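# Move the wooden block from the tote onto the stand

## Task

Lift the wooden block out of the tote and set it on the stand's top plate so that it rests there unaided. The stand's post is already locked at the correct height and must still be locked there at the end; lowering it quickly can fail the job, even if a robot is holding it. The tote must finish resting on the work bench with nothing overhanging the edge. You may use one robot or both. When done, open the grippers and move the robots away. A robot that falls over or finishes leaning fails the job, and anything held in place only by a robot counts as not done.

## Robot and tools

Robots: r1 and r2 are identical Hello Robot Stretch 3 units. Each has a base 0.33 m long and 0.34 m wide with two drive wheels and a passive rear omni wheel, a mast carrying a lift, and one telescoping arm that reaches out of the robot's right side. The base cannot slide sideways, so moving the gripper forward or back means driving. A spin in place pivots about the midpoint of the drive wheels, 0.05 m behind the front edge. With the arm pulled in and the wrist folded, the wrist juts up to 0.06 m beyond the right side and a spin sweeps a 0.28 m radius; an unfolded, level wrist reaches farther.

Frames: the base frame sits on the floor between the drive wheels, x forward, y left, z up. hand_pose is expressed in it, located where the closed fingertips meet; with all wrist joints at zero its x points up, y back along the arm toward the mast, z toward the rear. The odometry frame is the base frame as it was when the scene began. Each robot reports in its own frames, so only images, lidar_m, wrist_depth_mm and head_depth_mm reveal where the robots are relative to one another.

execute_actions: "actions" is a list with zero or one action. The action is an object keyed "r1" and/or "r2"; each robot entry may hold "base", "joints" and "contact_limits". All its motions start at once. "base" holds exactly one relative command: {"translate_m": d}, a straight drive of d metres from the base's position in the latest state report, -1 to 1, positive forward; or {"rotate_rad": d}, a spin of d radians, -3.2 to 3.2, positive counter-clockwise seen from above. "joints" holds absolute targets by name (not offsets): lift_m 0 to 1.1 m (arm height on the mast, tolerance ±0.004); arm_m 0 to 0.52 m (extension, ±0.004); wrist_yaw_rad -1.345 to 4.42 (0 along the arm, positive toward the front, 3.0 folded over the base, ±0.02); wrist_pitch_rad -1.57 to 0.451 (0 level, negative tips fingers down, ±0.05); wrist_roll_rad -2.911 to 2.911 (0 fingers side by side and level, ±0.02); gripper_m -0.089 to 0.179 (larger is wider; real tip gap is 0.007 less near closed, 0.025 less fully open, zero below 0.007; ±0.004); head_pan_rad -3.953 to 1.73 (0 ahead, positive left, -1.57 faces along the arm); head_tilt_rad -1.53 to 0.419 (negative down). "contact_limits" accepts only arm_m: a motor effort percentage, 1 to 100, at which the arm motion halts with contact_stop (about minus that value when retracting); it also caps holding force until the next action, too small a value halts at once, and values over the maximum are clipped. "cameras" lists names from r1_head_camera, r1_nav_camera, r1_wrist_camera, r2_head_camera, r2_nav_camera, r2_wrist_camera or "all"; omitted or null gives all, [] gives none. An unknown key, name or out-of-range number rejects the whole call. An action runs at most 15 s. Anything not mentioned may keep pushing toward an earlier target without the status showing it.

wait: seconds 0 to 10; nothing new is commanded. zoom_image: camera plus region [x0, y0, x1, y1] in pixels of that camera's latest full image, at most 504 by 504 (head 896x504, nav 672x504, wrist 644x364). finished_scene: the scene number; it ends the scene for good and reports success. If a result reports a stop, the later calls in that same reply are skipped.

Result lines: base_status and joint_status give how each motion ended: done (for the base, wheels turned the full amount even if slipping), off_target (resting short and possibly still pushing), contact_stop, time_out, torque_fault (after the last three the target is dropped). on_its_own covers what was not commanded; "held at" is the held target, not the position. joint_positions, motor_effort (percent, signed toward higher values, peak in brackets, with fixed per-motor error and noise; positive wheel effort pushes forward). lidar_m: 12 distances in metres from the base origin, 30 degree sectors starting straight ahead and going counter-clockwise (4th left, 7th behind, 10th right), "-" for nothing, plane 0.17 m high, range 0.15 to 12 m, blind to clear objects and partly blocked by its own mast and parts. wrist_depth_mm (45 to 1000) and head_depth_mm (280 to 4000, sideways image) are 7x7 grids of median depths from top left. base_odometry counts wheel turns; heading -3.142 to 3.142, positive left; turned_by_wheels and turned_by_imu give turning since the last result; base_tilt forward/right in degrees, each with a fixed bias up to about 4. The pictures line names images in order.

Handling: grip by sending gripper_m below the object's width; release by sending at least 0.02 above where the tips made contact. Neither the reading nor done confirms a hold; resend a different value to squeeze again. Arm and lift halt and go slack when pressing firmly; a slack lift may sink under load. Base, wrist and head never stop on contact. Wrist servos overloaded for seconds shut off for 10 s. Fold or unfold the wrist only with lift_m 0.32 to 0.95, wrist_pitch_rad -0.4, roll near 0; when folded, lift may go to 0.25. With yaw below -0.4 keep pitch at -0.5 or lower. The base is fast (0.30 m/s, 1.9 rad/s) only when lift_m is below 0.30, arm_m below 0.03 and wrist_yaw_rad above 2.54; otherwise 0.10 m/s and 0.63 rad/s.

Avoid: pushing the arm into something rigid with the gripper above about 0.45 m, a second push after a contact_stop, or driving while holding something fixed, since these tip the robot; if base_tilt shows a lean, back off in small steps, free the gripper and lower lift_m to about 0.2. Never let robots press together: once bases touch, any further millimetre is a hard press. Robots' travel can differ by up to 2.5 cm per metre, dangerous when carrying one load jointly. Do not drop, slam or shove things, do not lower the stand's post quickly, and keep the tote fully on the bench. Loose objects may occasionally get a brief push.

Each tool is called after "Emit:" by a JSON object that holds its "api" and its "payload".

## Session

Emit:
{"api": "execute_actions", "payload": {"actions": [{"r1":{"joints":{"head_tilt_rad":-0.5}},"r2":{"joints":{"head_tilt_rad":-0.5}}}], "cameras": ["r1_nav_camera","r2_nav_camera"]}}

Scene clock: 0.87 s.
r1.base_odometry: x=+0.000 y=+0.000 heading=+0.000 (m, m, rad; r1's odometry frame)
r1.turned_by_wheels: +0.000 (rad since the last result)
r1.turned_by_imu: +0.000 (rad since the last result)
r1.base_tilt: forward=+0.8 right=-0.4 (deg)
r1.lidar_m: 3.92 1.13 1.85 5.23 2.18 1.12 0.92 0.91 1.01 1.58 3.63 2.00
r1.head_depth_mm: - - - 2803 2139 1682 1380 / - - - 2932 2124 1681 1377 / 3854 - - 2958 2141 1677 1380 / 3687 - - 2938 2142 1672 1382 / 3529 3833 - 2944 2135 1675 1376 / 3392 3652 3948 2931 2118 1680 1377 / 3276 3525 3750 2899 2134 1667 1369
r1.base_status: not commanded
r1.joint_positions: lift_m=+0.481 arm_m=+0.000 wrist_yaw_rad=+2.898 wrist_pitch_rad=-0.431 wrist_roll_rad=-0.004 gripper_m=+0.037 head_pan_rad=-0.001 head_tilt_rad=-0.493
r1.joint_status: all done
r1.motor_effort: left_wheel=-1(1) right_wheel=+0(0) lift_m=+18(18) arm_m=+0(0) wrist_yaw_rad=+0(0) wrist_pitch_rad=+5(5) wrist_roll_rad=+0(0) gripper_m=-1(0) head_pan_rad=+0(0) head_tilt_rad=-4(36) (%)
r1.hand_pose: x=+0.0325 y=+0.0712 z=+0.4905 quat_wxyz=(+0.234, +0.702, +0.067, +0.669) (m; r1's base frame)
r1.wrist_depth_mm: - - - - - - - / - - - - - - - / - - - - - - - / - - - - - - - / 909 - 941 927 899 875 903 / 753 - - 742 771 768 753 / 645 656 621 653 626 640 642
r2.base_odometry: x=+0.000 y=+0.000 heading=+0.000 (m, m, rad; r2's odometry frame)
r2.turned_by_wheels: +0.000 (rad since the last result)
r2.turned_by_imu: +0.000 (rad since the last result)
r2.base_tilt: forward=+0.6 right=-0.3 (deg)
r2.lidar_m: 1.76 5.56 1.06 0.70 0.64 0.65 0.81 1.68 3.20 4.01 4.07 1.47
r2.head_depth_mm: - - 1760 2591 1908 1600 1329 / - - 2017 2622 1970 1581 1326 / - - 3337 2461 1952 1574 1309 / - - 3475 2487 1957 1568 1320 / - - 3636 2563 1927 1565 1312 / - - 3682 2521 1925 1556 1293 / - - 3628 2537 1901 1536 1291
r2.base_status: not commanded
r2.joint_positions: lift_m=+0.504 arm_m=+0.001 wrist_yaw_rad=+2.790 wrist_pitch_rad=-0.507 wrist_roll_rad=+0.016 gripper_m=+0.037 head_pan_rad=-0.002 head_tilt_rad=-0.493
r2.joint_status: all done
r2.motor_effort: left_wheel=+1(1) right_wheel=-1(1) lift_m=+21(21) arm_m=+0(0) wrist_yaw_rad=+1(1) wrist_pitch_rad=+5(5) wrist_roll_rad=+1(0) gripper_m=+0(1) head_pan_rad=+0(0) head_tilt_rad=-3(27) (%)
r2.hand_pose: x=+0.0519 y=+0.0534 z=+0.4972 quat_wxyz=(+0.295, +0.710, +0.053, +0.637) (m; r2's base frame)
r2.wrist_depth_mm: 585 689 883 - - - - / - 727 942 - - - - / - 780 993 - - - - / - 834 955 955 959 959 947 / 649 860 849 824 829 817 808 / 693 - - 718 - 709 705 / 646 630 635 631 635 635 615
pictures: r1_nav_camera (sideways: a quarter turn counterclockwise sets it upright), r2_nav_camera (sideways: a quarter turn counterclockwise sets it upright)
Images, in order (width x height): r1_nav_camera 672x504, r2_nav_camera 672x504.

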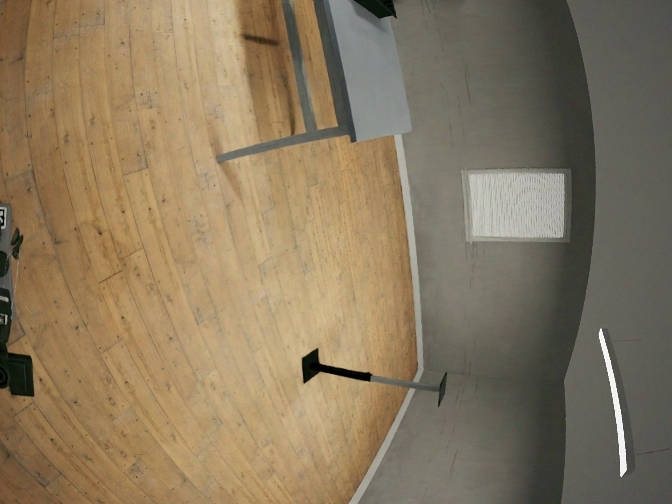

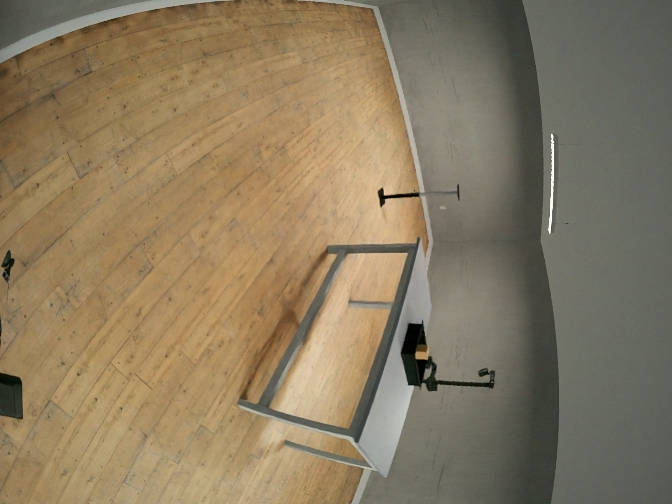

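Emit:
{"api": "execute_actions", "payload": {"actions": [{"r1":{"joints":{"head_pan_rad":0.9,"head_tilt_rad":-0.4}}}], "cameras": ["r1_nav_camera","r1_head_camera"]}}

Scene clock: 5.93 s.
r1.base_odometry: x=+0.000 y=+0.000 heading=+0.000 (m, m, rad; r1's odometry frame)
r1.turned_by_wheels: +0.000 (rad since the last result)
r1.turned_by_imu: -0.001 (rad since the last result)
r1.base_tilt: forward=+0.8 right=-0.5 (deg)
r1.lidar_m: 3.92 1.13 1.85 5.23 2.18 1.13 0.92 0.91 1.01 1.58 3.63 2.00
r1.head_depth_mm: 3377 3532 3714 1468 1977 1836 1394 / 3509 3748 3979 1459 2118 1831 1467 / 3628 3878 - 1469 2222 1839 1470 / 3813 - - 1471 2323 1842 1466 / - - - 1534 2385 1837 1474 / - - - 1696 2426 1838 1473 / - - - 1839 2428 1840 1466
r1.base_status: not commanded
r1.joint_positions: lift_m=+0.481 arm_m=+0.000 wrist_yaw_rad=+2.898 wrist_pitch_rad=-0.431 wrist_roll_rad=-0.004 gripper_m=+0.037 head_pan_rad=+0.893 head_tilt_rad=-0.409
r1.joint_status: all done
r1.motor_effort: left_wheel=-1(1) right_wheel=+0(0) lift_m=+18(18) arm_m=+0(1) wrist_yaw_rad=-1(0) wrist_pitch_rad=+5(5) wrist_roll_rad=+0(0) gripper_m=+0(2) head_pan_rad=+3(26) head_tilt_rad=+4(15) (%)
r1.hand_pose: x=+0.0325 y=+0.0712 z=+0.4905 quat_wxyz=(+0.234, +0.702, +0.067, +0.669) (m; r1's base frame)
r1.wrist_depth_mm: - - - - - - - / - - - - - - - / - - - - - - - / - - - - - - - / 897 - 977 888 897 927 899 / 718 - - 746 778 749 761 / 652 661 636 660 645 642 646
r2.base_odometry: x=+0.000 y=+0.000 heading=+0.000 (m, m, rad; r2's odometry frame)
r2.turned_by_wheels: +0.000 (rad since the last result)
r2.turned_by_imu: +0.000 (rad since the last result)
r2.base_tilt: forward=+0.6 right=-0.4 (deg)
r2.lidar_m: 1.76 5.53 1.06 0.70 0.64 0.65 0.81 1.68 3.20 4.00 4.08 1.47
r2.head_depth_mm: - - 1753 2631 1914 1599 1333 / - - 2030 2610 1964 1587 1332 / - - 3352 2448 1950 1567 1323 / - - 3527 2451 1952 1571 1315 / - - 3768 2557 1944 1567 1312 / - - 3621 2527 1922 1564 1300 / - - 3682 2512 1925 1551 1300
r2.base_status: not commanded
r2.joint_positions: lift_m=+0.504 arm_m=+0.001 wrist_yaw_rad=+2.790 wrist_pitch_rad=-0.507 wrist_roll_rad=+0.016 gripper_m=+0.037 head_pan_rad=-0.002 head_tilt_rad=-0.493
r2.joint_status: not commanded
r2.motor_effort: left_wheel=+1(1) right_wheel=+0(1) lift_m=+20(20) arm_m=+1(0) wrist_yaw_rad=+1(1) wrist_pitch_rad=+5(5) wrist_roll_rad=+0(0) gripper_m=+0(1) head_pan_rad=+0(0) head_tilt_rad=-3(3) (%)
r2.hand_pose: x=+0.0519 y=+0.0534 z=+0.4972 quat_wxyz=(+0.295, +0.710, +0.053, +0.637) (m; r2's base frame)
r2.wrist_depth_mm: 585 684 887 - - - - / - 724 955 - - - - / - 765 997 - - - - / - 848 972 987 958 943 950 / 648 853 845 827 829 812 794 / 699 - - 712 - 709 703 / 652 635 633 641 632 629 625
pictures: r1_head_camera (sideways: a quarter turn clockwise sets it upright), r1_nav_camera (sideways: a quarter turn counterclockwise sets it upright)
Images, in order (width x height): r1_head_camera 896x504, r1_nav_camera 672x504.

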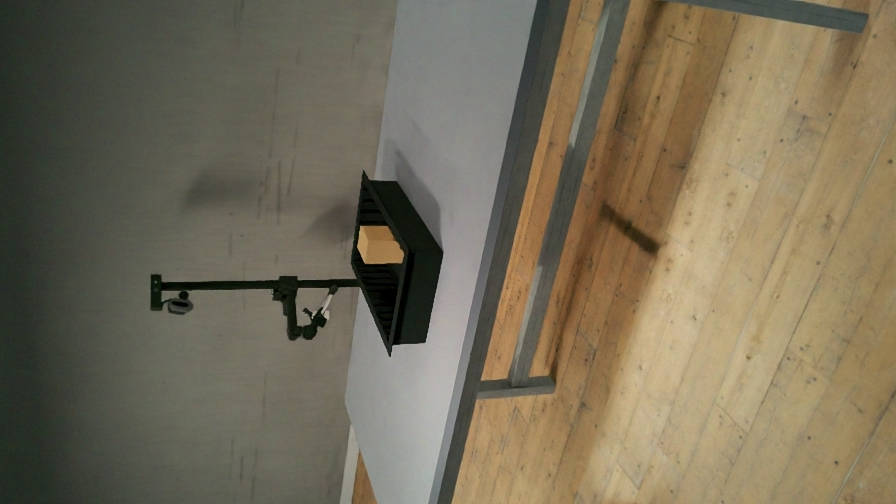

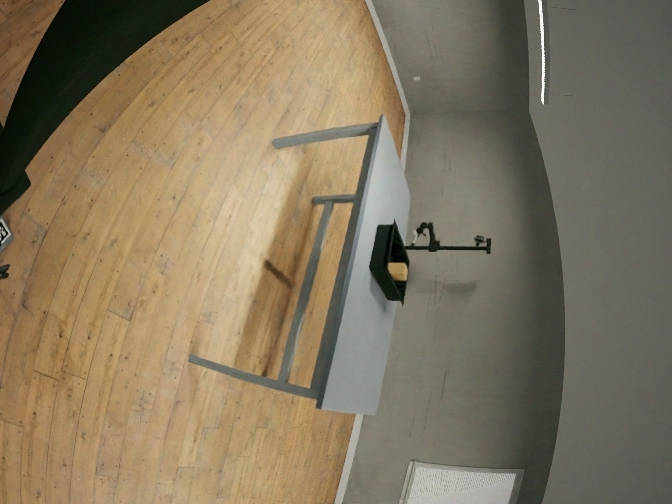

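Emit:
{"api": "execute_actions", "payload": {"actions": [{"r1":{"base":{"rotate_rad":1.01},"joints":{"lift_m":0.28}}}], "cameras": []}}

Emit:
{"api": "execute_actions", "payload": {"actions": [{"r1":{"base":{"translate_m":0.85}}}], "cameras": []}}

Emit:
{"api": "execute_actions", "payload": {"actions": [{"r1":{"base":{"rotate_rad":0.83},"joints":{"lift_m":0.93,"wrist_pitch_rad":-0.4,"head_pan_rad":-1.3,"head_tilt_rad":-0.6}}}], "cameras": ["r1_head_camera","r1_nav_camera"]}}

Scene clock: 26.37 s.
r1.base_odometry: x=+0.000 y=+0.000 heading=+1.010 (m, m, rad; r1's odometry frame)
r1.turned_by_wheels: +1.010 (rad since the last result)
r1.turned_by_imu: +1.019 (rad since the last result)
r1.base_tilt: forward=+0.7 right=-0.5 (deg)
r1.lidar_m: 1.87 1.85 2.40 1.17 0.92 0.91 0.99 1.49 3.64 2.00 3.93 1.13
r1.head_depth_mm: - - - 3583 2402 1828 1468 / - - - 3545 2429 1830 1467 / - - - 3573 2431 1840 1474 / - - - 3589 2410 1841 1478 / - - - 3591 2420 1824 1476 / - - - 3596 2428 1835 1468 / - - - 3417 2447 1840 1474
r1.base_status: done
r1.joint_positions: lift_m=+0.280 arm_m=+0.000 wrist_yaw_rad=+2.898 wrist_pitch_rad=-0.431 wrist_roll_rad=-0.004 gripper_m=+0.037 head_pan_rad=+0.893 head_tilt_rad=-0.408
r1.joint_status: all done
r1.motor_effort: left_wheel=-3(9) right_wheel=+2(8) lift_m=+12(17) arm_m=+0(1) wrist_yaw_rad=+0(0) wrist_pitch_rad=+5(5) wrist_roll_rad=+0(0) gripper_m=-1(1) head_pan_rad=+3(3) head_tilt_rad=+4(4) (%)
r1.hand_pose: x=+0.0325 y=+0.0712 z=+0.2901 quat_wxyz=(+0.234, +0.702, +0.067, +0.669) (m; r1's base frame)
r1.wrist_depth_mm: - - - - - - - / - - - - - - - / - - - - - - - / 741 751 758 768 778 774 738 / 605 - 657 605 602 618 608 / 507 - - 507 519 509 503 / 457 - - 437 426 427 434
r2.base_odometry: x=+0.000 y=+0.000 heading=+0.000 (m, m, rad; r2's odometry frame)
r2.turned_by_wheels: +0.000 (rad since the last result)
r2.turned_by_imu: -0.001 (rad since the last result)
r2.base_tilt: forward=+0.7 right=-0.1 (deg)
r2.lidar_m: 1.76 5.53 1.06 0.70 0.64 0.65 0.81 1.68 3.19 4.01 4.06 1.47
r2.head_depth_mm: - - 1759 2644 1906 1587 1335 / - - 2018 2572 1979 1582 1327 / - - 3342 2444 1954 1568 1319 / - - 3513 2491 1943 1579 1320 / - - 3689 2558 1932 1568 1312 / - - 3643 2507 1942 1557 1306 / - - 3630 2478 1918 1549 1294
r2.base_status: not commanded
r2.joint_positions: lift_m=+0.504 arm_m=+0.001 wrist_yaw_rad=+2.790 wrist_pitch_rad=-0.507 wrist_roll_rad=+0.016 gripper_m=+0.037 head_pan_rad=-0.002 head_tilt_rad=-0.493
r2.joint_status: not commanded
r2.motor_effort: left_wheel=+1(1) right_wheel=-1(1) lift_m=+20(21) arm_m=+0(0) wrist_yaw_rad=+1(0) wrist_pitch_rad=+4(4) wrist_roll_rad=+0(0) gripper_m=-1(0) head_pan_rad=+1(0) head_tilt_rad=-2(3) (%)
r2.hand_pose: x=+0.0519 y=+0.0534 z=+0.4972 quat_wxyz=(+0.295, +0.710, +0.053, +0.637) (m; r2's base frame)
r2.wrist_depth_mm: 588 685 876 - - - - / - 727 953 - - - - / - 775 - - - - - / - 855 951 969 959 958 948 / 662 844 856 840 848 822 813 / 688 - - 714 - 708 712 / 654 643 641 632 628 627 627
pictures: none
No camera images: the call's "cameras" was empty. Leave "cameras" out to get every camera's image.

Scene clock: 30.97 s.
r1.base_odometry: x=+0.452 y=+0.720 heading=+1.010 (m, m, rad; r1's odometry frame)
r1.turned_by_wheels: +0.000 (rad since the last result)
r1.turned_by_imu: +0.002 (rad since the last result)
r1.base_tilt: forward=+0.8 right=-0.6 (deg)
r1.lidar_m: 1.19 1.05 4.25 2.01 1.61 1.59 1.73 2.61 2.06 0.63 1.11 1.10
r1.head_depth_mm: - - - 3594 1155 1241 1362 / - - - 3573 2419 1832 1470 / - - - 3563 2429 1833 1474 / - - - 3619 2421 1826 1477 / - - - 3603 2425 1838 1470 / - - - 3561 2414 1838 1470 / - - - 3589 2442 1837 1476
r1.base_status: done
r1.joint_positions: lift_m=+0.280 arm_m=+0.000 wrist_yaw_rad=+2.898 wrist_pitch_rad=-0.431 wrist_roll_rad=-0.004 gripper_m=+0.037 head_pan_rad=+0.893 head_tilt_rad=-0.408
r1.joint_status: not commanded
r1.motor_effort: left_wheel=-3(7) right_wheel=+2(8) lift_m=+13(12) arm_m=+0(1) wrist_yaw_rad=-1(1) wrist_pitch_rad=+5(5) wrist_roll_rad=+0(0) gripper_m=+0(2) head_pan_rad=+2(1) head_tilt_rad=+3(4) (%)
r1.hand_pose: x=+0.0325 y=+0.0712 z=+0.2900 quat_wxyz=(+0.234, +0.702, +0.067, +0.669) (m; r1's base frame)
r1.wrist_depth_mm: - - - - - - - / - - - - - - - / - - - - - - 967 / 757 764 761 773 778 745 753 / 602 - 636 597 621 612 620 / 516 - - 510 522 503 505 / 453 - - 433 428 433 431
r2.base_odometry: x=+0.000 y=+0.000 heading=+0.000 (m, m, rad; r2's odometry frame)
r2.turned_by_wheels: +0.000 (rad since the last result)
r2.turned_by_imu: +0.000 (rad since the last result)
r2.base_tilt: forward=+0.7 right=-0.2 (deg)
r2.lidar_m: 1.76 5.56 1.06 0.70 0.64 0.65 0.81 1.68 3.20 4.01 4.08 1.47
r2.head_depth_mm: - - 1747 2631 1911 1583 1326 / - - 2029 2598 1960 1581 1322 / - - 3294 2461 1950 1581 1316 / - - 3493 2470 1966 1561 1321 / - - 3732 2554 1928 1573 1314 / - - 3682 2529 1932 1564 1313 / - - 3588 2490 1919 1556 1307
r2.base_status: not commanded
r2.joint_positions: lift_m=+0.504 arm_m=+0.001 wrist_yaw_rad=+2.790 wrist_pitch_rad=-0.507 wrist_roll_rad=+0.016 gripper_m=+0.037 head_pan_rad=-0.002 head_tilt_rad=-0.493
r2.joint_status: not commanded
r2.motor_effort: left_wheel=+1(1) right_wheel=-1(0) lift_m=+21(21) arm_m=+0(0) wrist_yaw_rad=+1(1) wrist_pitch_rad=+5(5) wrist_roll_rad=+1(1) gripper_m=-1(0) head_pan_rad=+0(0) head_tilt_rad=-3(3) (%)
r2.hand_pose: x=+0.0519 y=+0.0534 z=+0.4972 quat_wxyz=(+0.295, +0.710, +0.053, +0.637) (m; r2's base frame)
r2.wrist_depth_mm: 590 682 876 - - - - / - 722 965 - - - - / - 758 - - - - - / - 851 960 979 958 957 945 / 655 842 862 817 841 815 803 / 708 - - 718 - 705 717 / 647 635 629 636 631 628 625
pictures: none
No camera images: the call's "cameras" was empty. Leave "cameras" out to get every camera's image.

Scene clock: 37.70 s.
r1.base_odometry: x=+0.452 y=+0.720 heading=+1.840 (m, m, rad; r1's odometry frame)
r1.turned_by_wheels: +0.830 (rad since the last result)
r1.turned_by_imu: +0.836 (rad since the last result)
r1.base_tilt: forward=+0.8 right=-0.5 (deg)
r1.lidar_m: 4.67 2.48 1.71 1.59 1.62 2.07 4.12 2.07 0.62 1.10 1.12 1.06
r1.head_depth_mm: 2715 2962 3162 1013 779 641 - / 2733 2989 3193 1008 777 648 - / 2774 3057 3238 1005 777 667 - / 2795 3065 3313 960 773 646 - / 2818 3137 3319 886 739 648 1293 / 2904 3147 3323 955 743 664 1288 / 2911 3195 3391 911 748 663 1292
r1.base_status: done
r1.joint_positions: lift_m=+0.930 arm_m=+0.000 wrist_yaw_rad=+2.898 wrist_pitch_rad=-0.420 wrist_roll_rad=-0.004 gripper_m=+0.037 head_pan_rad=-1.293 head_tilt_rad=-0.593
r1.joint_status: all done
r1.motor_effort: left_wheel=-3(10) right_wheel=+2(8) lift_m=+23(25) arm_m=+0(0) wrist_yaw_rad=+0(1) wrist_pitch_rad=+8(9) wrist_roll_rad=+0(0) gripper_m=-1(2) head_pan_rad=-1(25) head_tilt_rad=-4(23) (%)
r1.hand_pose: x=+0.0329 y=+0.0726 z=+0.9419 quat_wxyz=(+0.231, +0.703, +0.063, +0.670) (m; r1's base frame)
r1.wrist_depth_mm: - - - - - - - / - - - - - - - / - - - - - - - / - - - - - - - / - - - - - - - / - - - - - - - / - - - - - - -
r2.base_odometry: x=+0.000 y=+0.000 heading=+0.000 (m, m, rad; r2's odometry frame)
r2.turned_by_wheels: +0.000 (rad since the last result)
r2.turned_by_imu: -0.001 (rad since the last result)
r2.base_tilt: forward=+0.7 right=-0.2 (deg)
r2.lidar_m: 1.77 5.53 1.06 0.70 0.64 0.65 0.81 1.68 3.20 4.02 4.10 1.47
r2.head_depth_mm: - - 1757 2610 1911 1591 1325 / - - 2030 2572 1978 1595 1321 / - - 3322 2437 1962 1582 1319 / - - 3449 2464 1949 1575 1316 / - - 3712 2565 1937 1559 1317 / - - 3677 2507 1955 1558 1304 / - - 3631 2517 1930 1555 1296
r2.base_status: not commanded
r2.joint_positions: lift_m=+0.504 arm_m=+0.001 wrist_yaw_rad=+2.790 wrist_pitch_rad=-0.507 wrist_roll_rad=+0.016 gripper_m=+0.037 head_pan_rad=-0.002 head_tilt_rad=-0.493
r2.joint_status: not commanded
r2.motor_effort: left_wheel=+1(1) right_wheel=-1(1) lift_m=+20(20) arm_m=+0(0) wrist_yaw_rad=+1(1) wrist_pitch_rad=+5(5) wrist_roll_rad=+0(1) gripper_m=+0(0) head_pan_rad=+0(0) head_tilt_rad=-2(2) (%)
r2.hand_pose: x=+0.0519 y=+0.0534 z=+0.4972 quat_wxyz=(+0.295, +0.710, +0.053, +0.637) (m; r2's base frame)
r2.wrist_depth_mm: 587 688 885 - - - - / - 724 947 - - - - / - 762 - - - - - / - 833 954 962 980 946 938 / 653 842 853 829 844 820 813 / 688 - - 712 - 708 700 / 641 638 642 638 640 620 619
pictures: r1_head_camera (sideways: a quarter turn clockwise sets it upright), r1_nav_camera (sideways: a quarter turn counterclockwise sets it upright)
Images, in order (width x height): r1_head_camera 896x504, r1_nav_camera 672x504.

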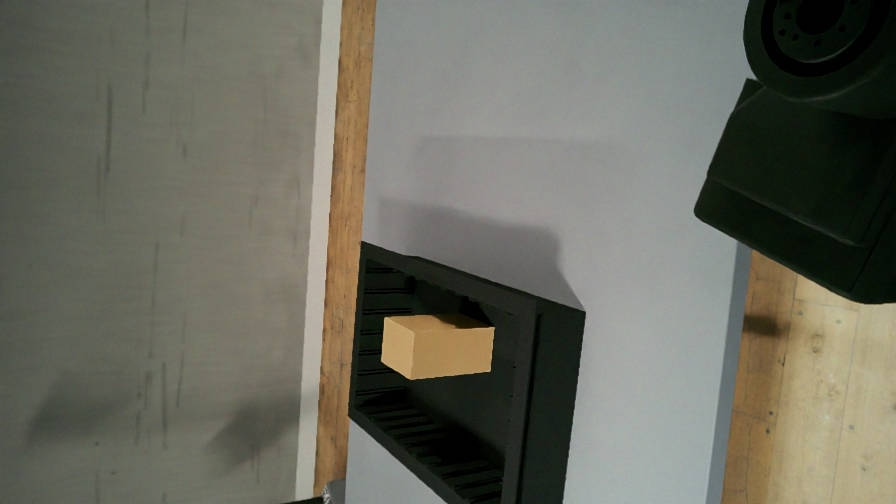

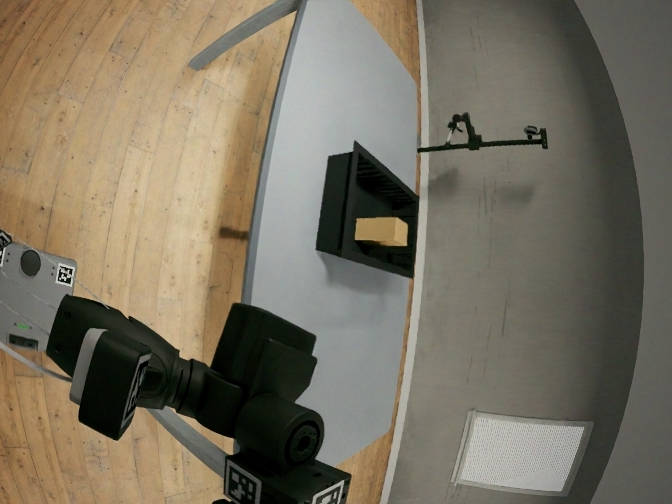

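Emit:
{"api": "execute_actions", "payload": {"actions": [{"r1":{"base":{"translate_m":0.35},"joints":{"wrist_yaw_rad":0.0,"gripper_m":0.15,"head_pan_rad":-1.57,"head_tilt_rad":-0.7}}}], "cameras": []}}

Emit:
{"api": "execute_actions", "payload": {"actions": [{"r1":{"joints":{"arm_m":0.33,"wrist_pitch_rad":-0.5,"lift_m":0.95}}}], "cameras": ["r1_head_camera","r1_wrist_camera"]}}

Scene clock: 50.90 s.
r1.base_odometry: x=+0.359 y=+1.057 heading=+1.840 (m, m, rad; r1's odometry frame)
r1.turned_by_wheels: +0.000 (rad since the last result)
r1.turned_by_imu: +0.000 (rad since the last result)
r1.base_tilt: forward=+0.8 right=-0.6 (deg)
r1.lidar_m: 4.33 2.56 1.74 1.63 1.65 2.12 4.48 0.89 1.14 1.07 1.09 0.73
r1.head_depth_mm: 2932 3249 1151 868 754 - - / 2885 3211 1142 839 742 - - / 2846 3167 1042 830 - - - / 2798 3108 998 834 - - 1205 / 2767 3066 1010 857 696 1330 1227 / 2739 3014 1127 804 695 625 1228 / 2688 2986 1122 860 693 610 1219
r1.base_status: done
r1.joint_positions: lift_m=+0.930 arm_m=+0.000 wrist_yaw_rad=+0.002 wrist_pitch_rad=-0.420 wrist_roll_rad=-0.004 gripper_m=+0.150 head_pan_rad=-1.563 head_tilt_rad=-0.691
r1.joint_status: all done
r1.motor_effort: left_wheel=-3(4) right_wheel=+2(6) lift_m=+23(23) arm_m=+0(0) wrist_yaw_rad=-4(4) wrist_pitch_rad=+8(8) wrist_roll_rad=+0(0) gripper_m=-1(84) head_pan_rad=-2(15) head_tilt_rad=-5(18) (%)
r1.hand_pose: x=-0.0210 y=-0.3691 z=+0.9419 quat_wxyz=(+0.693, +0.149, -0.690, -0.147) (m; r1's base frame)
r1.wrist_depth_mm: - - - - - - - / - - - - - - - / 761 756 719 658 718 757 738 / 570 570 529 537 503 562 562 / 440 462 411 407 426 468 444 / 371 375 375 367 373 - 373 / 327 311 321 319 317 312 318
r2.base_odometry: x=+0.000 y=+0.000 heading=+0.000 (m, m, rad; r2's odometry frame)
r2.turned_by_wheels: +0.000 (rad since the last result)
r2.turned_by_imu: -0.001 (rad since the last result)
r2.base_tilt: forward=+0.7 right=-0.3 (deg)
r2.lidar_m: 1.76 5.53 1.06 0.70 0.64 0.65 0.81 1.68 3.21 3.98 4.06 1.46
r2.head_depth_mm: - - 1752 2637 1907 1596 1331 / - - 2024 2597 1964 1580 1326 / - - 3370 2480 1946 1575 1314 / - - 3485 2461 1939 1580 1309 / - - 3704 2531 1943 1572 1314 / - - 3659 2502 1924 1555 1312 / - - 3611 2521 1911 1557 1299
r2.base_status: not commanded
r2.joint_positions: lift_m=+0.504 arm_m=+0.001 wrist_yaw_rad=+2.790 wrist_pitch_rad=-0.507 wrist_roll_rad=+0.016 gripper_m=+0.037 head_pan_rad=-0.002 head_tilt_rad=-0.493
r2.joint_status: not commanded
r2.motor_effort: left_wheel=+0(1) right_wheel=-1(0) lift_m=+21(21) arm_m=+0(0) wrist_yaw_rad=+1(0) wrist_pitch_rad=+5(5) wrist_roll_rad=+1(0) gripper_m=+0(0) head_pan_rad=+0(1) head_tilt_rad=-2(2) (%)
r2.hand_pose: x=+0.0519 y=+0.0534 z=+0.4972 quat_wxyz=(+0.295, +0.710, +0.053, +0.637) (m; r2's base frame)
r2.wrist_depth_mm: 584 685 888 - - - - / - 714 942 - - - - / - 779 - - - - - / - 850 954 961 972 961 944 / 656 843 860 825 847 827 799 / 695 - - 719 - 707 704 / 650 635 646 638 630 627 631
pictures: none
No camera images: the call's "cameras" was empty. Leave "cameras" out to get every camera's image.

Scene clock: 54.53 s.
r1.base_odometry: x=+0.359 y=+1.057 heading=+1.840 (m, m, rad; r1's odometry frame)
r1.turned_by_wheels: +0.000 (rad since the last result)
r1.turned_by_imu: -0.001 (rad since the last result)
r1.base_tilt: forward=+0.9 right=-0.6 (deg)
r1.lidar_m: 4.31 2.56 1.74 1.63 1.65 2.12 4.48 0.89 1.14 1.07 1.08 0.74
r1.head_depth_mm: 2922 3267 - 814 700 1371 1234 / 2888 3111 1049 841 699 1373 1230 / 2822 - 943 834 698 1341 1232 / 2822 3051 - 833 697 1335 1231 / 2790 3062 1022 859 698 627 1227 / 2737 3035 1125 805 694 625 1223 / 2687 2999 1124 861 690 609 1223
r1.base_status: not commanded
r1.joint_positions: lift_m=+0.950 arm_m=+0.330 wrist_yaw_rad=+0.001 wrist_pitch_rad=-0.510 wrist_roll_rad=-0.004 gripper_m=+0.150 head_pan_rad=-1.563 head_tilt_rad=-0.691
r1.joint_status: all done
r1.motor_effort: left_wheel=-3(3) right_wheel=+2(2) lift_m=+23(24) arm_m=+6(5) wrist_yaw_rad=-1(3) wrist_pitch_rad=+4(8) wrist_roll_rad=+0(0) gripper_m=-1(2) head_pan_rad=-2(1) head_tilt_rad=-6(6) (%)
r1.hand_pose: x=-0.0214 y=-0.6864 z=+0.9422 quat_wxyz=(+0.686, +0.179, -0.682, -0.178) (m; r1's base frame)
r1.wrist_depth_mm: - - - - - - - / - - - - - - - / - - - - 645 654 648 / 509 504 433 444 444 512 518 / 428 409 404 273 322 436 420 / 359 270 355 255 298 - 355 / - 242 311 292 302 228 312
r2.base_odometry: x=+0.000 y=+0.000 heading=+0.000 (m, m, rad; r2's odometry frame)
r2.turned_by_wheels: +0.000 (rad since the last result)
r2.turned_by_imu: +0.000 (rad since the last result)
r2.base_tilt: forward=+0.6 right=-0.3 (deg)
r2.lidar_m: 1.77 5.55 1.06 0.70 0.64 0.65 0.81 1.68 3.20 3.99 4.07 1.46
r2.head_depth_mm: - - 1746 2647 1898 1598 1327 / - - 2029 2592 1952 1577 1329 / - - 3345 2469 1958 1583 1315 / - - 3488 2445 1954 1578 1314 / - - 3724 2549 1941 1563 1306 / - - 3730 2548 1933 1552 1309 / - - 3645 2501 1933 1550 1300
r2.base_status: not commanded
r2.joint_positions: lift_m=+0.504 arm_m=+0.001 wrist_yaw_rad=+2.790 wrist_pitch_rad=-0.507 wrist_roll_rad=+0.016 gripper_m=+0.037 head_pan_rad=-0.002 head_tilt_rad=-0.493
r2.joint_status: not commanded
r2.motor_effort: left_wheel=+1(0) right_wheel=-1(1) lift_m=+20(20) arm_m=+0(0) wrist_yaw_rad=+1(0) wrist_pitch_rad=+5(5) wrist_roll_rad=+0(1) gripper_m=+0(0) head_pan_rad=-1(0) head_tilt_rad=-2(2) (%)
r2.hand_pose: x=+0.0519 y=+0.0534 z=+0.4972 quat_wxyz=(+0.295, +0.710, +0.053, +0.637) (m; r2's base frame)
r2.wrist_depth_mm: 584 680 875 - - - - / - 729 934 - - - - / - 758 - - - - - / - 837 946 974 986 951 940 / 651 842 852 837 842 818 799 / 703 - - 723 - 713 703 / 651 647 643 636 629 625 624
pictures: r1_head_camera (sideways: a quarter turn clockwise sets it upright), r1_wrist_camera
Images, in order (width x height): r1_head_camera 896x504, r1_wrist_camera 644x364.

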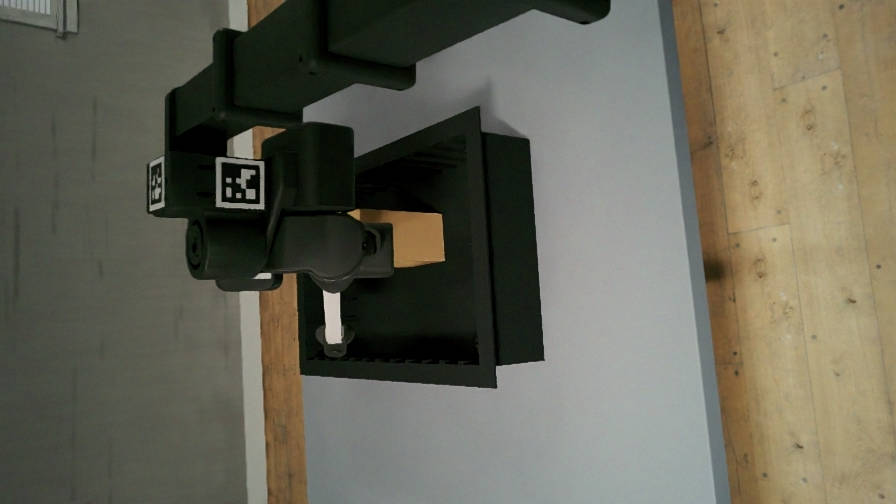

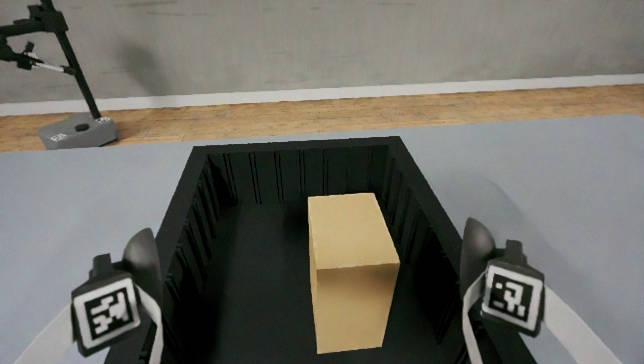

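Emit:
{"api": "execute_actions", "payload": {"actions": [{"r1":{"base":{"translate_m":-0.02},"joints":{"arm_m":0.43,"lift_m":0.89}}}], "cameras": ["r1_wrist_camera"]}}

Scene clock: 61.30 s.
r1.base_odometry: x=+0.365 y=+1.038 heading=+1.840 (m, m, rad; r1's odometry frame)
r1.turned_by_wheels: +0.000 (rad since the last result)
r1.turned_by_imu: -0.001 (rad since the last result)
r1.base_tilt: forward=+0.8 right=-0.5 (deg)
r1.lidar_m: 4.34 2.56 1.74 1.62 1.65 2.11 4.47 0.87 1.14 1.07 1.09 0.75
r1.head_depth_mm: 2926 3287 1198 - - 1387 1238 / 2878 3224 - 810 699 1374 1227 / 2830 3085 1003 803 699 1344 1230 / 2817 3065 - 832 697 1334 1230 / 2736 3107 1007 858 696 626 1222 / 2744 3050 1077 796 692 625 1224 / 2715 2997 1125 856 692 610 1223
r1.base_status: done
r1.joint_positions: lift_m=+0.890 arm_m=+0.430 wrist_yaw_rad=+0.001 wrist_pitch_rad=-0.511 wrist_roll_rad=-0.004 gripper_m=+0.150 head_pan_rad=-1.563 head_tilt_rad=-0.691
r1.joint_status: all done
r1.motor_effort: left_wheel=-2(8) right_wheel=+2(4) lift_m=+13(22) arm_m=+6(6) wrist_yaw_rad=-1(1) wrist_pitch_rad=+4(4) wrist_roll_rad=+0(1) gripper_m=-1(1) head_pan_rad=-2(3) head_tilt_rad=-5(5) (%)
r1.hand_pose: x=-0.0214 y=-0.7863 z=+0.8827 quat_wxyz=(+0.686, +0.179, -0.682, -0.178) (m; r1's base frame)
r1.wrist_depth_mm: - - - - - - - / - - - - - - - / - - - 521 525 532 528 / 408 297 324 330 313 413 414 / 324 261 335 171 254 348 341 / 191 286 286 145 211 - 288 / - 242 247 127 133 164 250
r2.base_odometry: x=+0.000 y=+0.000 heading=+0.000 (m, m, rad; r2's odometry frame)
r2.turned_by_wheels: +0.000 (rad since the last result)
r2.turned_by_imu: -0.001 (rad since the last result)
r2.base_tilt: forward=+0.6 right=-0.2 (deg)
r2.lidar_m: 1.77 5.55 1.06 0.70 0.64 0.65 0.81 1.68 3.19 4.02 4.08 1.47
r2.head_depth_mm: - - 1765 2646 1902 1587 1335 / - - 2050 2578 1962 1596 1337 / - - 3311 2455 1949 1580 1321 / - - 3471 2451 1966 1569 1302 / - - 3687 2538 1941 1555 1309 / - - 3584 2557 1920 1561 1310 / - - 3652 2514 1913 1558 1300
r2.base_status: not commanded
r2.joint_positions: lift_m=+0.504 arm_m=+0.001 wrist_yaw_rad=+2.790 wrist_pitch_rad=-0.507 wrist_roll_rad=+0.016 gripper_m=+0.037 head_pan_rad=-0.002 head_tilt_rad=-0.493
r2.joint_status: not commanded
r2.motor_effort: left_wheel=+1(1) right_wheel=+0(1) lift_m=+21(20) arm_m=+0(0) wrist_yaw_rad=+1(0) wrist_pitch_rad=+5(5) wrist_roll_rad=+1(1) gripper_m=-1(1) head_pan_rad=+0(1) head_tilt_rad=-2(3) (%)
r2.hand_pose: x=+0.0519 y=+0.0534 z=+0.4972 quat_wxyz=(+0.295, +0.710, +0.053, +0.637) (m; r2's base frame)
r2.wrist_depth_mm: 592 685 885 - - - - / - 720 953 - - - - / - 784 - - - - - / - 849 958 965 971 951 929 / 646 838 841 833 843 809 815 / 703 - - 722 - 703 707 / 646 637 644 636 633 630 627
pictures: r1_wrist_camera
Images, in order (width x height): r1_wrist_camera 644x364.

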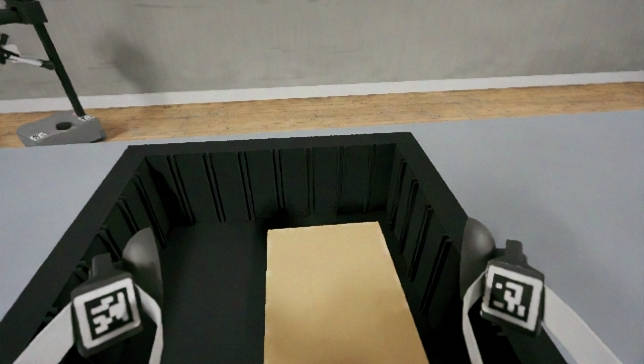

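Matches the earlier pre-grip view. Lower a bit and close.

Emit:
{"api": "execute_actions", "payload": {"actions": [{"r1":{"joints":{"lift_m":0.865}}}], "cameras": []}}

Emit:
{"api": "execute_actions", "payload": {"actions": [{"r1":{"joints":{"gripper_m":0.0}}}], "cameras": ["r1_wrist_camera"]}}

Scene clock: 67.03 s.
r1.base_odometry: x=+0.365 y=+1.038 heading=+1.840 (m, m, rad; r1's odometry frame)
r1.turned_by_wheels: +0.000 (rad since the last result)
r1.turned_by_imu: -0.001 (rad since the last result)
r1.base_tilt: forward=+0.8 right=-0.6 (deg)
r1.lidar_m: 4.34 2.57 1.74 1.62 1.65 2.12 4.45 0.87 1.14 1.07 1.09 0.75
r1.head_depth_mm: 2924 3291 1151 936 - - 1223 / 2860 3206 3098 - 680 1373 1230 / 2842 3094 - 803 699 1338 1237 / 2803 3112 - 836 697 1341 1228 / 2768 3107 1010 857 697 627 1228 / 2717 3061 1077 796 695 625 1225 / 2729 2969 1124 857 692 609 1222
r1.base_status: not commanded
r1.joint_positions: lift_m=+0.865 arm_m=+0.430 wrist_yaw_rad=+0.001 wrist_pitch_rad=-0.511 wrist_roll_rad=-0.004 gripper_m=+0.150 head_pan_rad=-1.563 head_tilt_rad=-0.691
r1.joint_status: all done
r1.motor_effort: left_wheel=-2(3) right_wheel=+1(2) lift_m=+12(11) arm_m=+6(6) wrist_yaw_rad=-1(1) wrist_pitch_rad=+4(5) wrist_roll_rad=+0(0) gripper_m=-1(1) head_pan_rad=-2(2) head_tilt_rad=-5(5) (%)
r1.hand_pose: x=-0.0214 y=-0.7863 z=+0.8578 quat_wxyz=(+0.686, +0.179, -0.682, -0.178) (m; r1's base frame)
r1.wrist_depth_mm: - - - - - - - / - - - - - - - / - 298 301 302 310 470 473 / 356 278 319 319 249 374 367 / 194 259 302 136 213 295 306 / 181 256 256 116 121 - 259 / - 217 216 101 104 162 226
r2.base_odometry: x=+0.000 y=+0.000 heading=+0.000 (m, m, rad; r2's odometry frame)
r2.turned_by_wheels: +0.000 (rad since the last result)
r2.turned_by_imu: +0.000 (rad since the last result)
r2.base_tilt: forward=+0.6 right=-0.2 (deg)
r2.lidar_m: 1.77 5.56 1.06 0.70 0.64 0.65 0.81 1.68 3.20 3.99 4.07 1.47
r2.head_depth_mm: - - 1755 2610 1924 1591 1322 / - - 2014 2625 1962 1567 1325 / - - 3313 2458 1955 1596 1317 / - - 3551 2474 1950 1564 1318 / - - 3739 2570 1920 1567 1313 / - - 3666 2526 1914 1559 1301 / - - 3700 2538 1912 1547 1291
r2.base_status: not commanded
r2.joint_positions: lift_m=+0.504 arm_m=+0.001 wrist_yaw_rad=+2.790 wrist_pitch_rad=-0.507 wrist_roll_rad=+0.016 gripper_m=+0.037 head_pan_rad=-0.002 head_tilt_rad=-0.493
r2.joint_status: not commanded
r2.motor_effort: left_wheel=+1(1) right_wheel=-1(0) lift_m=+20(21) arm_m=+0(0) wrist_yaw_rad=+0(0) wrist_pitch_rad=+4(4) wrist_roll_rad=+1(0) gripper_m=-1(1) head_pan_rad=+0(0) head_tilt_rad=-2(2) (%)
r2.hand_pose: x=+0.0519 y=+0.0534 z=+0.4972 quat_wxyz=(+0.295, +0.710, +0.053, +0.637) (m; r2's base frame)
r2.wrist_depth_mm: 589 690 885 - - - - / - 721 938 - - - - / - 771 - - - - - / - 851 948 957 961 939 961 / 662 844 856 831 851 814 797 / 707 - - 717 - 714 704 / 648 641 640 636 623 629 622
pictures: none
No camera images: the call's "cameras" was empty. Leave "cameras" out to get every camera's image.

Scene clock: 69.03 s.
r1.base_odometry: x=+0.365 y=+1.038 heading=+1.839 (m, m, rad; r1's odometry frame)
r1.turned_by_wheels: +0.000 (rad since the last result)
r1.turned_by_imu: +0.000 (rad since the last result)
r1.base_tilt: forward=+0.8 right=-0.5 (deg)
r1.lidar_m: 4.34 2.56 1.73 1.63 1.65 2.12 4.48 0.87 1.14 1.07 1.09 0.76
r1.head_depth_mm: 2911 3276 1147 933 - - 1222 / 2896 3182 3093 - 680 1372 1235 / 2824 3165 - 803 698 1334 1234 / 2817 3116 - 830 697 1333 1230 / 2779 3071 1008 857 695 626 1226 / 2727 3038 1077 796 694 625 1224 / 2705 2960 1128 860 692 610 1226
r1.base_status: not commanded
r1.joint_positions: lift_m=+0.865 arm_m=+0.430 wrist_yaw_rad=-0.002 wrist_pitch_rad=-0.511 wrist_roll_rad=-0.004 gripper_m=+0.002 head_pan_rad=-1.563 head_tilt_rad=-0.691
r1.joint_status: all done
r1.motor_effort: left_wheel=-4(4) right_wheel=+4(4) lift_m=+12(12) arm_m=+6(6) wrist_yaw_rad=+2(2) wrist_pitch_rad=+5(4) wrist_roll_rad=+0(0) gripper_m=-41(100) head_pan_rad=-2(2) head_tilt_rad=-5(5) (%)
r1.hand_pose: x=-0.0219 y=-0.7863 z=+0.8578 quat_wxyz=(+0.686, +0.179, -0.683, -0.179) (m; r1's base frame)
r1.wrist_depth_mm: - - - - - - - / - - - - - - - / - 293 297 304 311 468 469 / 352 277 314 318 265 372 374 / 195 273 146 133 275 198 307 / 186 235 116 113 113 161 261 / 179 218 104 99 158 172 215
r2.base_odometry: x=+0.000 y=+0.000 heading=+0.000 (m, m, rad; r2's odometry frame)
r2.turned_by_wheels: +0.000 (rad since the last result)
r2.turned_by_imu: +0.000 (rad since the last result)
r2.base_tilt: forward=+0.7 right=-0.3 (deg)
r2.lidar_m: 1.76 5.56 1.06 0.69 0.64 0.65 0.81 1.68 3.18 3.99 4.06 1.46
r2.head_depth_mm: - - 1739 2600 1897 1586 1333 / - - 2051 2611 1989 1586 1335 / - - 3310 2464 1974 1568 1312 / - - 3477 2482 1932 1587 1321 / - - 3731 2535 1927 1565 1307 / - - 3626 2493 1934 1557 1297 / - - 3624 2510 1907 1546 1294
r2.base_status: not commanded
r2.joint_positions: lift_m=+0.504 arm_m=+0.001 wrist_yaw_rad=+2.790 wrist_pitch_rad=-0.507 wrist_roll_rad=+0.016 gripper_m=+0.037 head_pan_rad=-0.002 head_tilt_rad=-0.493
r2.joint_status: not commanded
r2.motor_effort: left_wheel=+1(1) right_wheel=-1(1) lift_m=+21(20) arm_m=+0(0) wrist_yaw_rad=+1(0) wrist_pitch_rad=+5(4) wrist_roll_rad=+0(0) gripper_m=+0(0) head_pan_rad=+0(1) head_tilt_rad=-2(3) (%)
r2.hand_pose: x=+0.0519 y=+0.0534 z=+0.4972 quat_wxyz=(+0.295, +0.710, +0.053, +0.637) (m; r2's base frame)
r2.wrist_depth_mm: 587 681 877 - - - - / - 719 944 - - - - / - 783 999 - - - - / - 841 941 978 968 950 949 / 647 841 844 838 852 822 810 / 702 - - 714 - 696 701 / 661 635 639 646 625 621 619
pictures: r1_wrist_camera
Images, in order (width x height): r1_wrist_camera 644x364.

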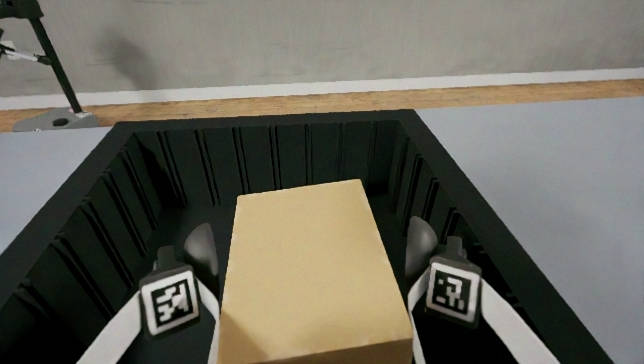

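Emit:
{"api": "execute_actions", "payload": {"actions": [{"r1":{"joints":{"lift_m":1.1}}}], "cameras": []}}

Emit:
{"api": "execute_actions", "payload": {"actions": [{"r1":{"base":{"translate_m":-1.0},"joints":{"arm_m":0.0,"head_pan_rad":-2.6,"head_tilt_rad":-0.4}}}], "cameras": ["r1_head_camera"]}}

Scene clock: 83.17 s.
r1.base_odometry: x=+0.365 y=+1.038 heading=+1.840 (m, m, rad; r1's odometry frame)
r1.turned_by_wheels: +0.000 (rad since the last result)
r1.turned_by_imu: -0.002 (rad since the last result)
r1.base_tilt: forward=+0.8 right=-0.6 (deg)
r1.lidar_m: 4.35 2.56 1.74 1.63 1.65 2.12 4.48 0.87 1.14 1.07 1.09 0.75
r1.head_depth_mm: 2918 3286 1142 867 700 1368 1235 / 2904 3238 1138 866 699 1371 1231 / 2937 3180 1089 801 699 1335 1229 / - 695 1000 858 697 1339 1231 / 2775 3091 1011 856 696 625 1224 / 2722 3040 1081 797 695 626 1224 / 2698 2991 1122 858 692 609 1226
r1.base_status: not commanded
r1.joint_positions: lift_m=+1.100 arm_m=+0.430 wrist_yaw_rad=+0.002 wrist_pitch_rad=-0.530 wrist_roll_rad=-0.001 gripper_m=+0.051 head_pan_rad=-1.563 head_tilt_rad=-0.692
r1.joint_status: all done
r1.on_its_own: gripper_m is held at +0.051, not at your +0.000, by its stall guard, which is not easing now
r1.motor_effort: left_wheel=-3(6) right_wheel=+2(4) lift_m=+24(25) arm_m=+4(6) wrist_yaw_rad=-2(7) wrist_pitch_rad=+12(16) wrist_roll_rad=-2(3) gripper_m=-10(21) head_pan_rad=-3(3) head_tilt_rad=-5(5) (%)
r1.hand_pose: x=-0.0212 y=-0.7836 z=+1.0880 quat_wxyz=(+0.683, +0.186, -0.682, -0.185) (m; r1's base frame)
r1.wrist_depth_mm: - - - - - - - / - - - - - - - / - - - - - - - / - - - - - - - / - 612 606 151 624 610 614 / 516 525 139 137 - 523 522 / 457 455 131 125 428 456 456
r2.base_odometry: x=+0.000 y=+0.000 heading=+0.000 (m, m, rad; r2's odometry frame)
r2.turned_by_wheels: +0.000 (rad since the last result)
r2.turned_by_imu: -0.001 (rad since the last result)
r2.base_tilt: forward=+0.5 right=-0.2 (deg)
r2.lidar_m: 1.76 5.54 1.06 0.70 0.64 0.65 0.81 1.68 3.20 4.00 4.07 1.47
r2.head_depth_mm: - - 1762 2619 1910 1610 1330 / - - 2034 2602 1974 1595 1319 / - - 3364 2490 1955 1582 1324 / - - 3523 2450 1944 1585 1312 / - - 3773 2520 1919 1553 1307 / - - 3656 2523 1930 1554 1304 / - - 3632 2490 1901 1554 1297
r2.base_status: not commanded
r2.joint_positions: lift_m=+0.504 arm_m=+0.001 wrist_yaw_rad=+2.790 wrist_pitch_rad=-0.507 wrist_roll_rad=+0.016 gripper_m=+0.037 head_pan_rad=-0.002 head_tilt_rad=-0.493
r2.joint_status: not commanded
r2.motor_effort: left_wheel=+1(1) right_wheel=-1(1) lift_m=+21(21) arm_m=+0(0) wrist_yaw_rad=+1(0) wrist_pitch_rad=+5(5) wrist_roll_rad=+0(1) gripper_m=+0(0) head_pan_rad=+0(0) head_tilt_rad=-3(2) (%)
r2.hand_pose: x=+0.0519 y=+0.0534 z=+0.4972 quat_wxyz=(+0.295, +0.710, +0.053, +0.637) (m; r2's base frame)
r2.wrist_depth_mm: 592 680 877 - - - - / - 730 951 - - - - / - 767 - - - - - / - 835 946 967 968 958 933 / 654 872 854 836 859 815 805 / 703 - - 725 - 711 693 / 652 643 641 633 639 636 625
pictures: none
No camera images: the call's "cameras" was empty. Leave "cameras" out to get every camera's image.

Scene clock: 94.33 s.
r1.base_odometry: x=+0.630 y=+0.074 heading=+1.839 (m, m, rad; r1's odometry frame)
r1.turned_by_wheels: +0.000 (rad since the last result)
r1.turned_by_imu: -0.003 (rad since the last result)
r1.base_tilt: forward=+0.8 right=-0.5 (deg)
r1.lidar_m: 1.70 2.42 1.64 1.53 1.55 1.99 3.47 1.49 3.50 1.19 0.55 1.51
r1.head_depth_mm: - - - - 2203 1824 1471 / - - - - 2319 1830 1483 / - - - - 2308 1835 1474 / - - - - 2426 1841 1485 / - - - - 2324 1799 1476 / - - - 2959 2316 1824 1476 / - - - 3161 2529 1772 1474
r1.base_status: done
r1.joint_positions: lift_m=+1.100 arm_m=+0.000 wrist_yaw_rad=+0.001 wrist_pitch_rad=-0.530 wrist_roll_rad=-0.001 gripper_m=+0.051 head_pan_rad=-2.593 head_tilt_rad=-0.408
r1.joint_status: all done
r1.on_its_own: gripper_m is held at +0.051, not at your +0.000, by its stall guard, which is not easing now
r1.motor_effort: left_wheel=-2(7) right_wheel=+1(4) lift_m=+24(24) arm_m=-5(6) wrist_yaw_rad=-2(2) wrist_pitch_rad=+12(12) wrist_roll_rad=-2(2) gripper_m=-10(10) head_pan_rad=-4(24) head_tilt_rad=+4(27) (%)
r1.hand_pose: x=-0.0213 y=-0.3543 z=+1.0880 quat_wxyz=(+0.683, +0.186, -0.682, -0.185) (m; r1's base frame)
r1.wrist_depth_mm: - - - - - - - / - - - - - - - / 925 939 - - - - - / 727 738 - - - - - / 615 612 - 151 - - - / 526 526 139 137 - - - / 447 471 131 125 - - -
r2.base_odometry: x=+0.000 y=+0.000 heading=+0.000 (m, m, rad; r2's odometry frame)
r2.turned_by_wheels: +0.000 (rad since the last result)
r2.turned_by_imu: -0.001 (rad since the last result)
r2.base_tilt: forward=+0.7 right=-0.2 (deg)
r2.lidar_m: 1.76 5.51 1.06 0.70 0.64 0.65 0.81 1.68 3.20 4.00 4.06 1.46
r2.head_depth_mm: - - 1754 2609 1894 1580 1327 / - - 2026 2602 1975 1587 1326 / - - 3302 2479 1962 1576 1322 / - - 3522 2471 1982 1577 1317 / - - 3700 2556 1921 1556 1303 / - - 3671 2533 1935 1553 1307 / - - 3637 2516 1904 1554 1303
r2.base_status: not commanded
r2.joint_positions: lift_m=+0.504 arm_m=+0.001 wrist_yaw_rad=+2.790 wrist_pitch_rad=-0.507 wrist_roll_rad=+0.016 gripper_m=+0.037 head_pan_rad=-0.002 head_tilt_rad=-0.493
r2.joint_status: not commanded
r2.motor_effort: left_wheel=+1(0) right_wheel=+0(1) lift_m=+20(21) arm_m=+0(0) wrist_yaw_rad=+1(1) wrist_pitch_rad=+5(5) wrist_roll_rad=+0(0) gripper_m=-1(1) head_pan_rad=+1(0) head_tilt_rad=-2(2) (%)
r2.hand_pose: x=+0.0519 y=+0.0534 z=+0.4972 quat_wxyz=(+0.295, +0.710, +0.053, +0.637) (m; r2's base frame)
r2.wrist_depth_mm: 585 696 884 - - - - / - 729 947 - - - - / - 779 - - - - - / - 855 952 968 966 947 929 / 647 846 847 820 840 810 812 / 698 - - 720 - 705 710 / 649 644 644 638 634 628 624
pictures: r1_head_camera (sideways: a quarter turn clockwise sets it upright)
Images, in order (width x height): r1_head_camera 896x504.

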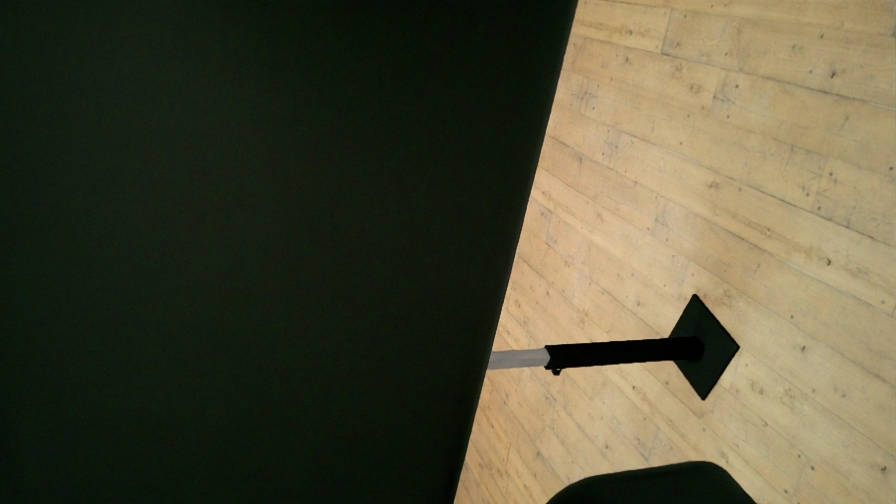

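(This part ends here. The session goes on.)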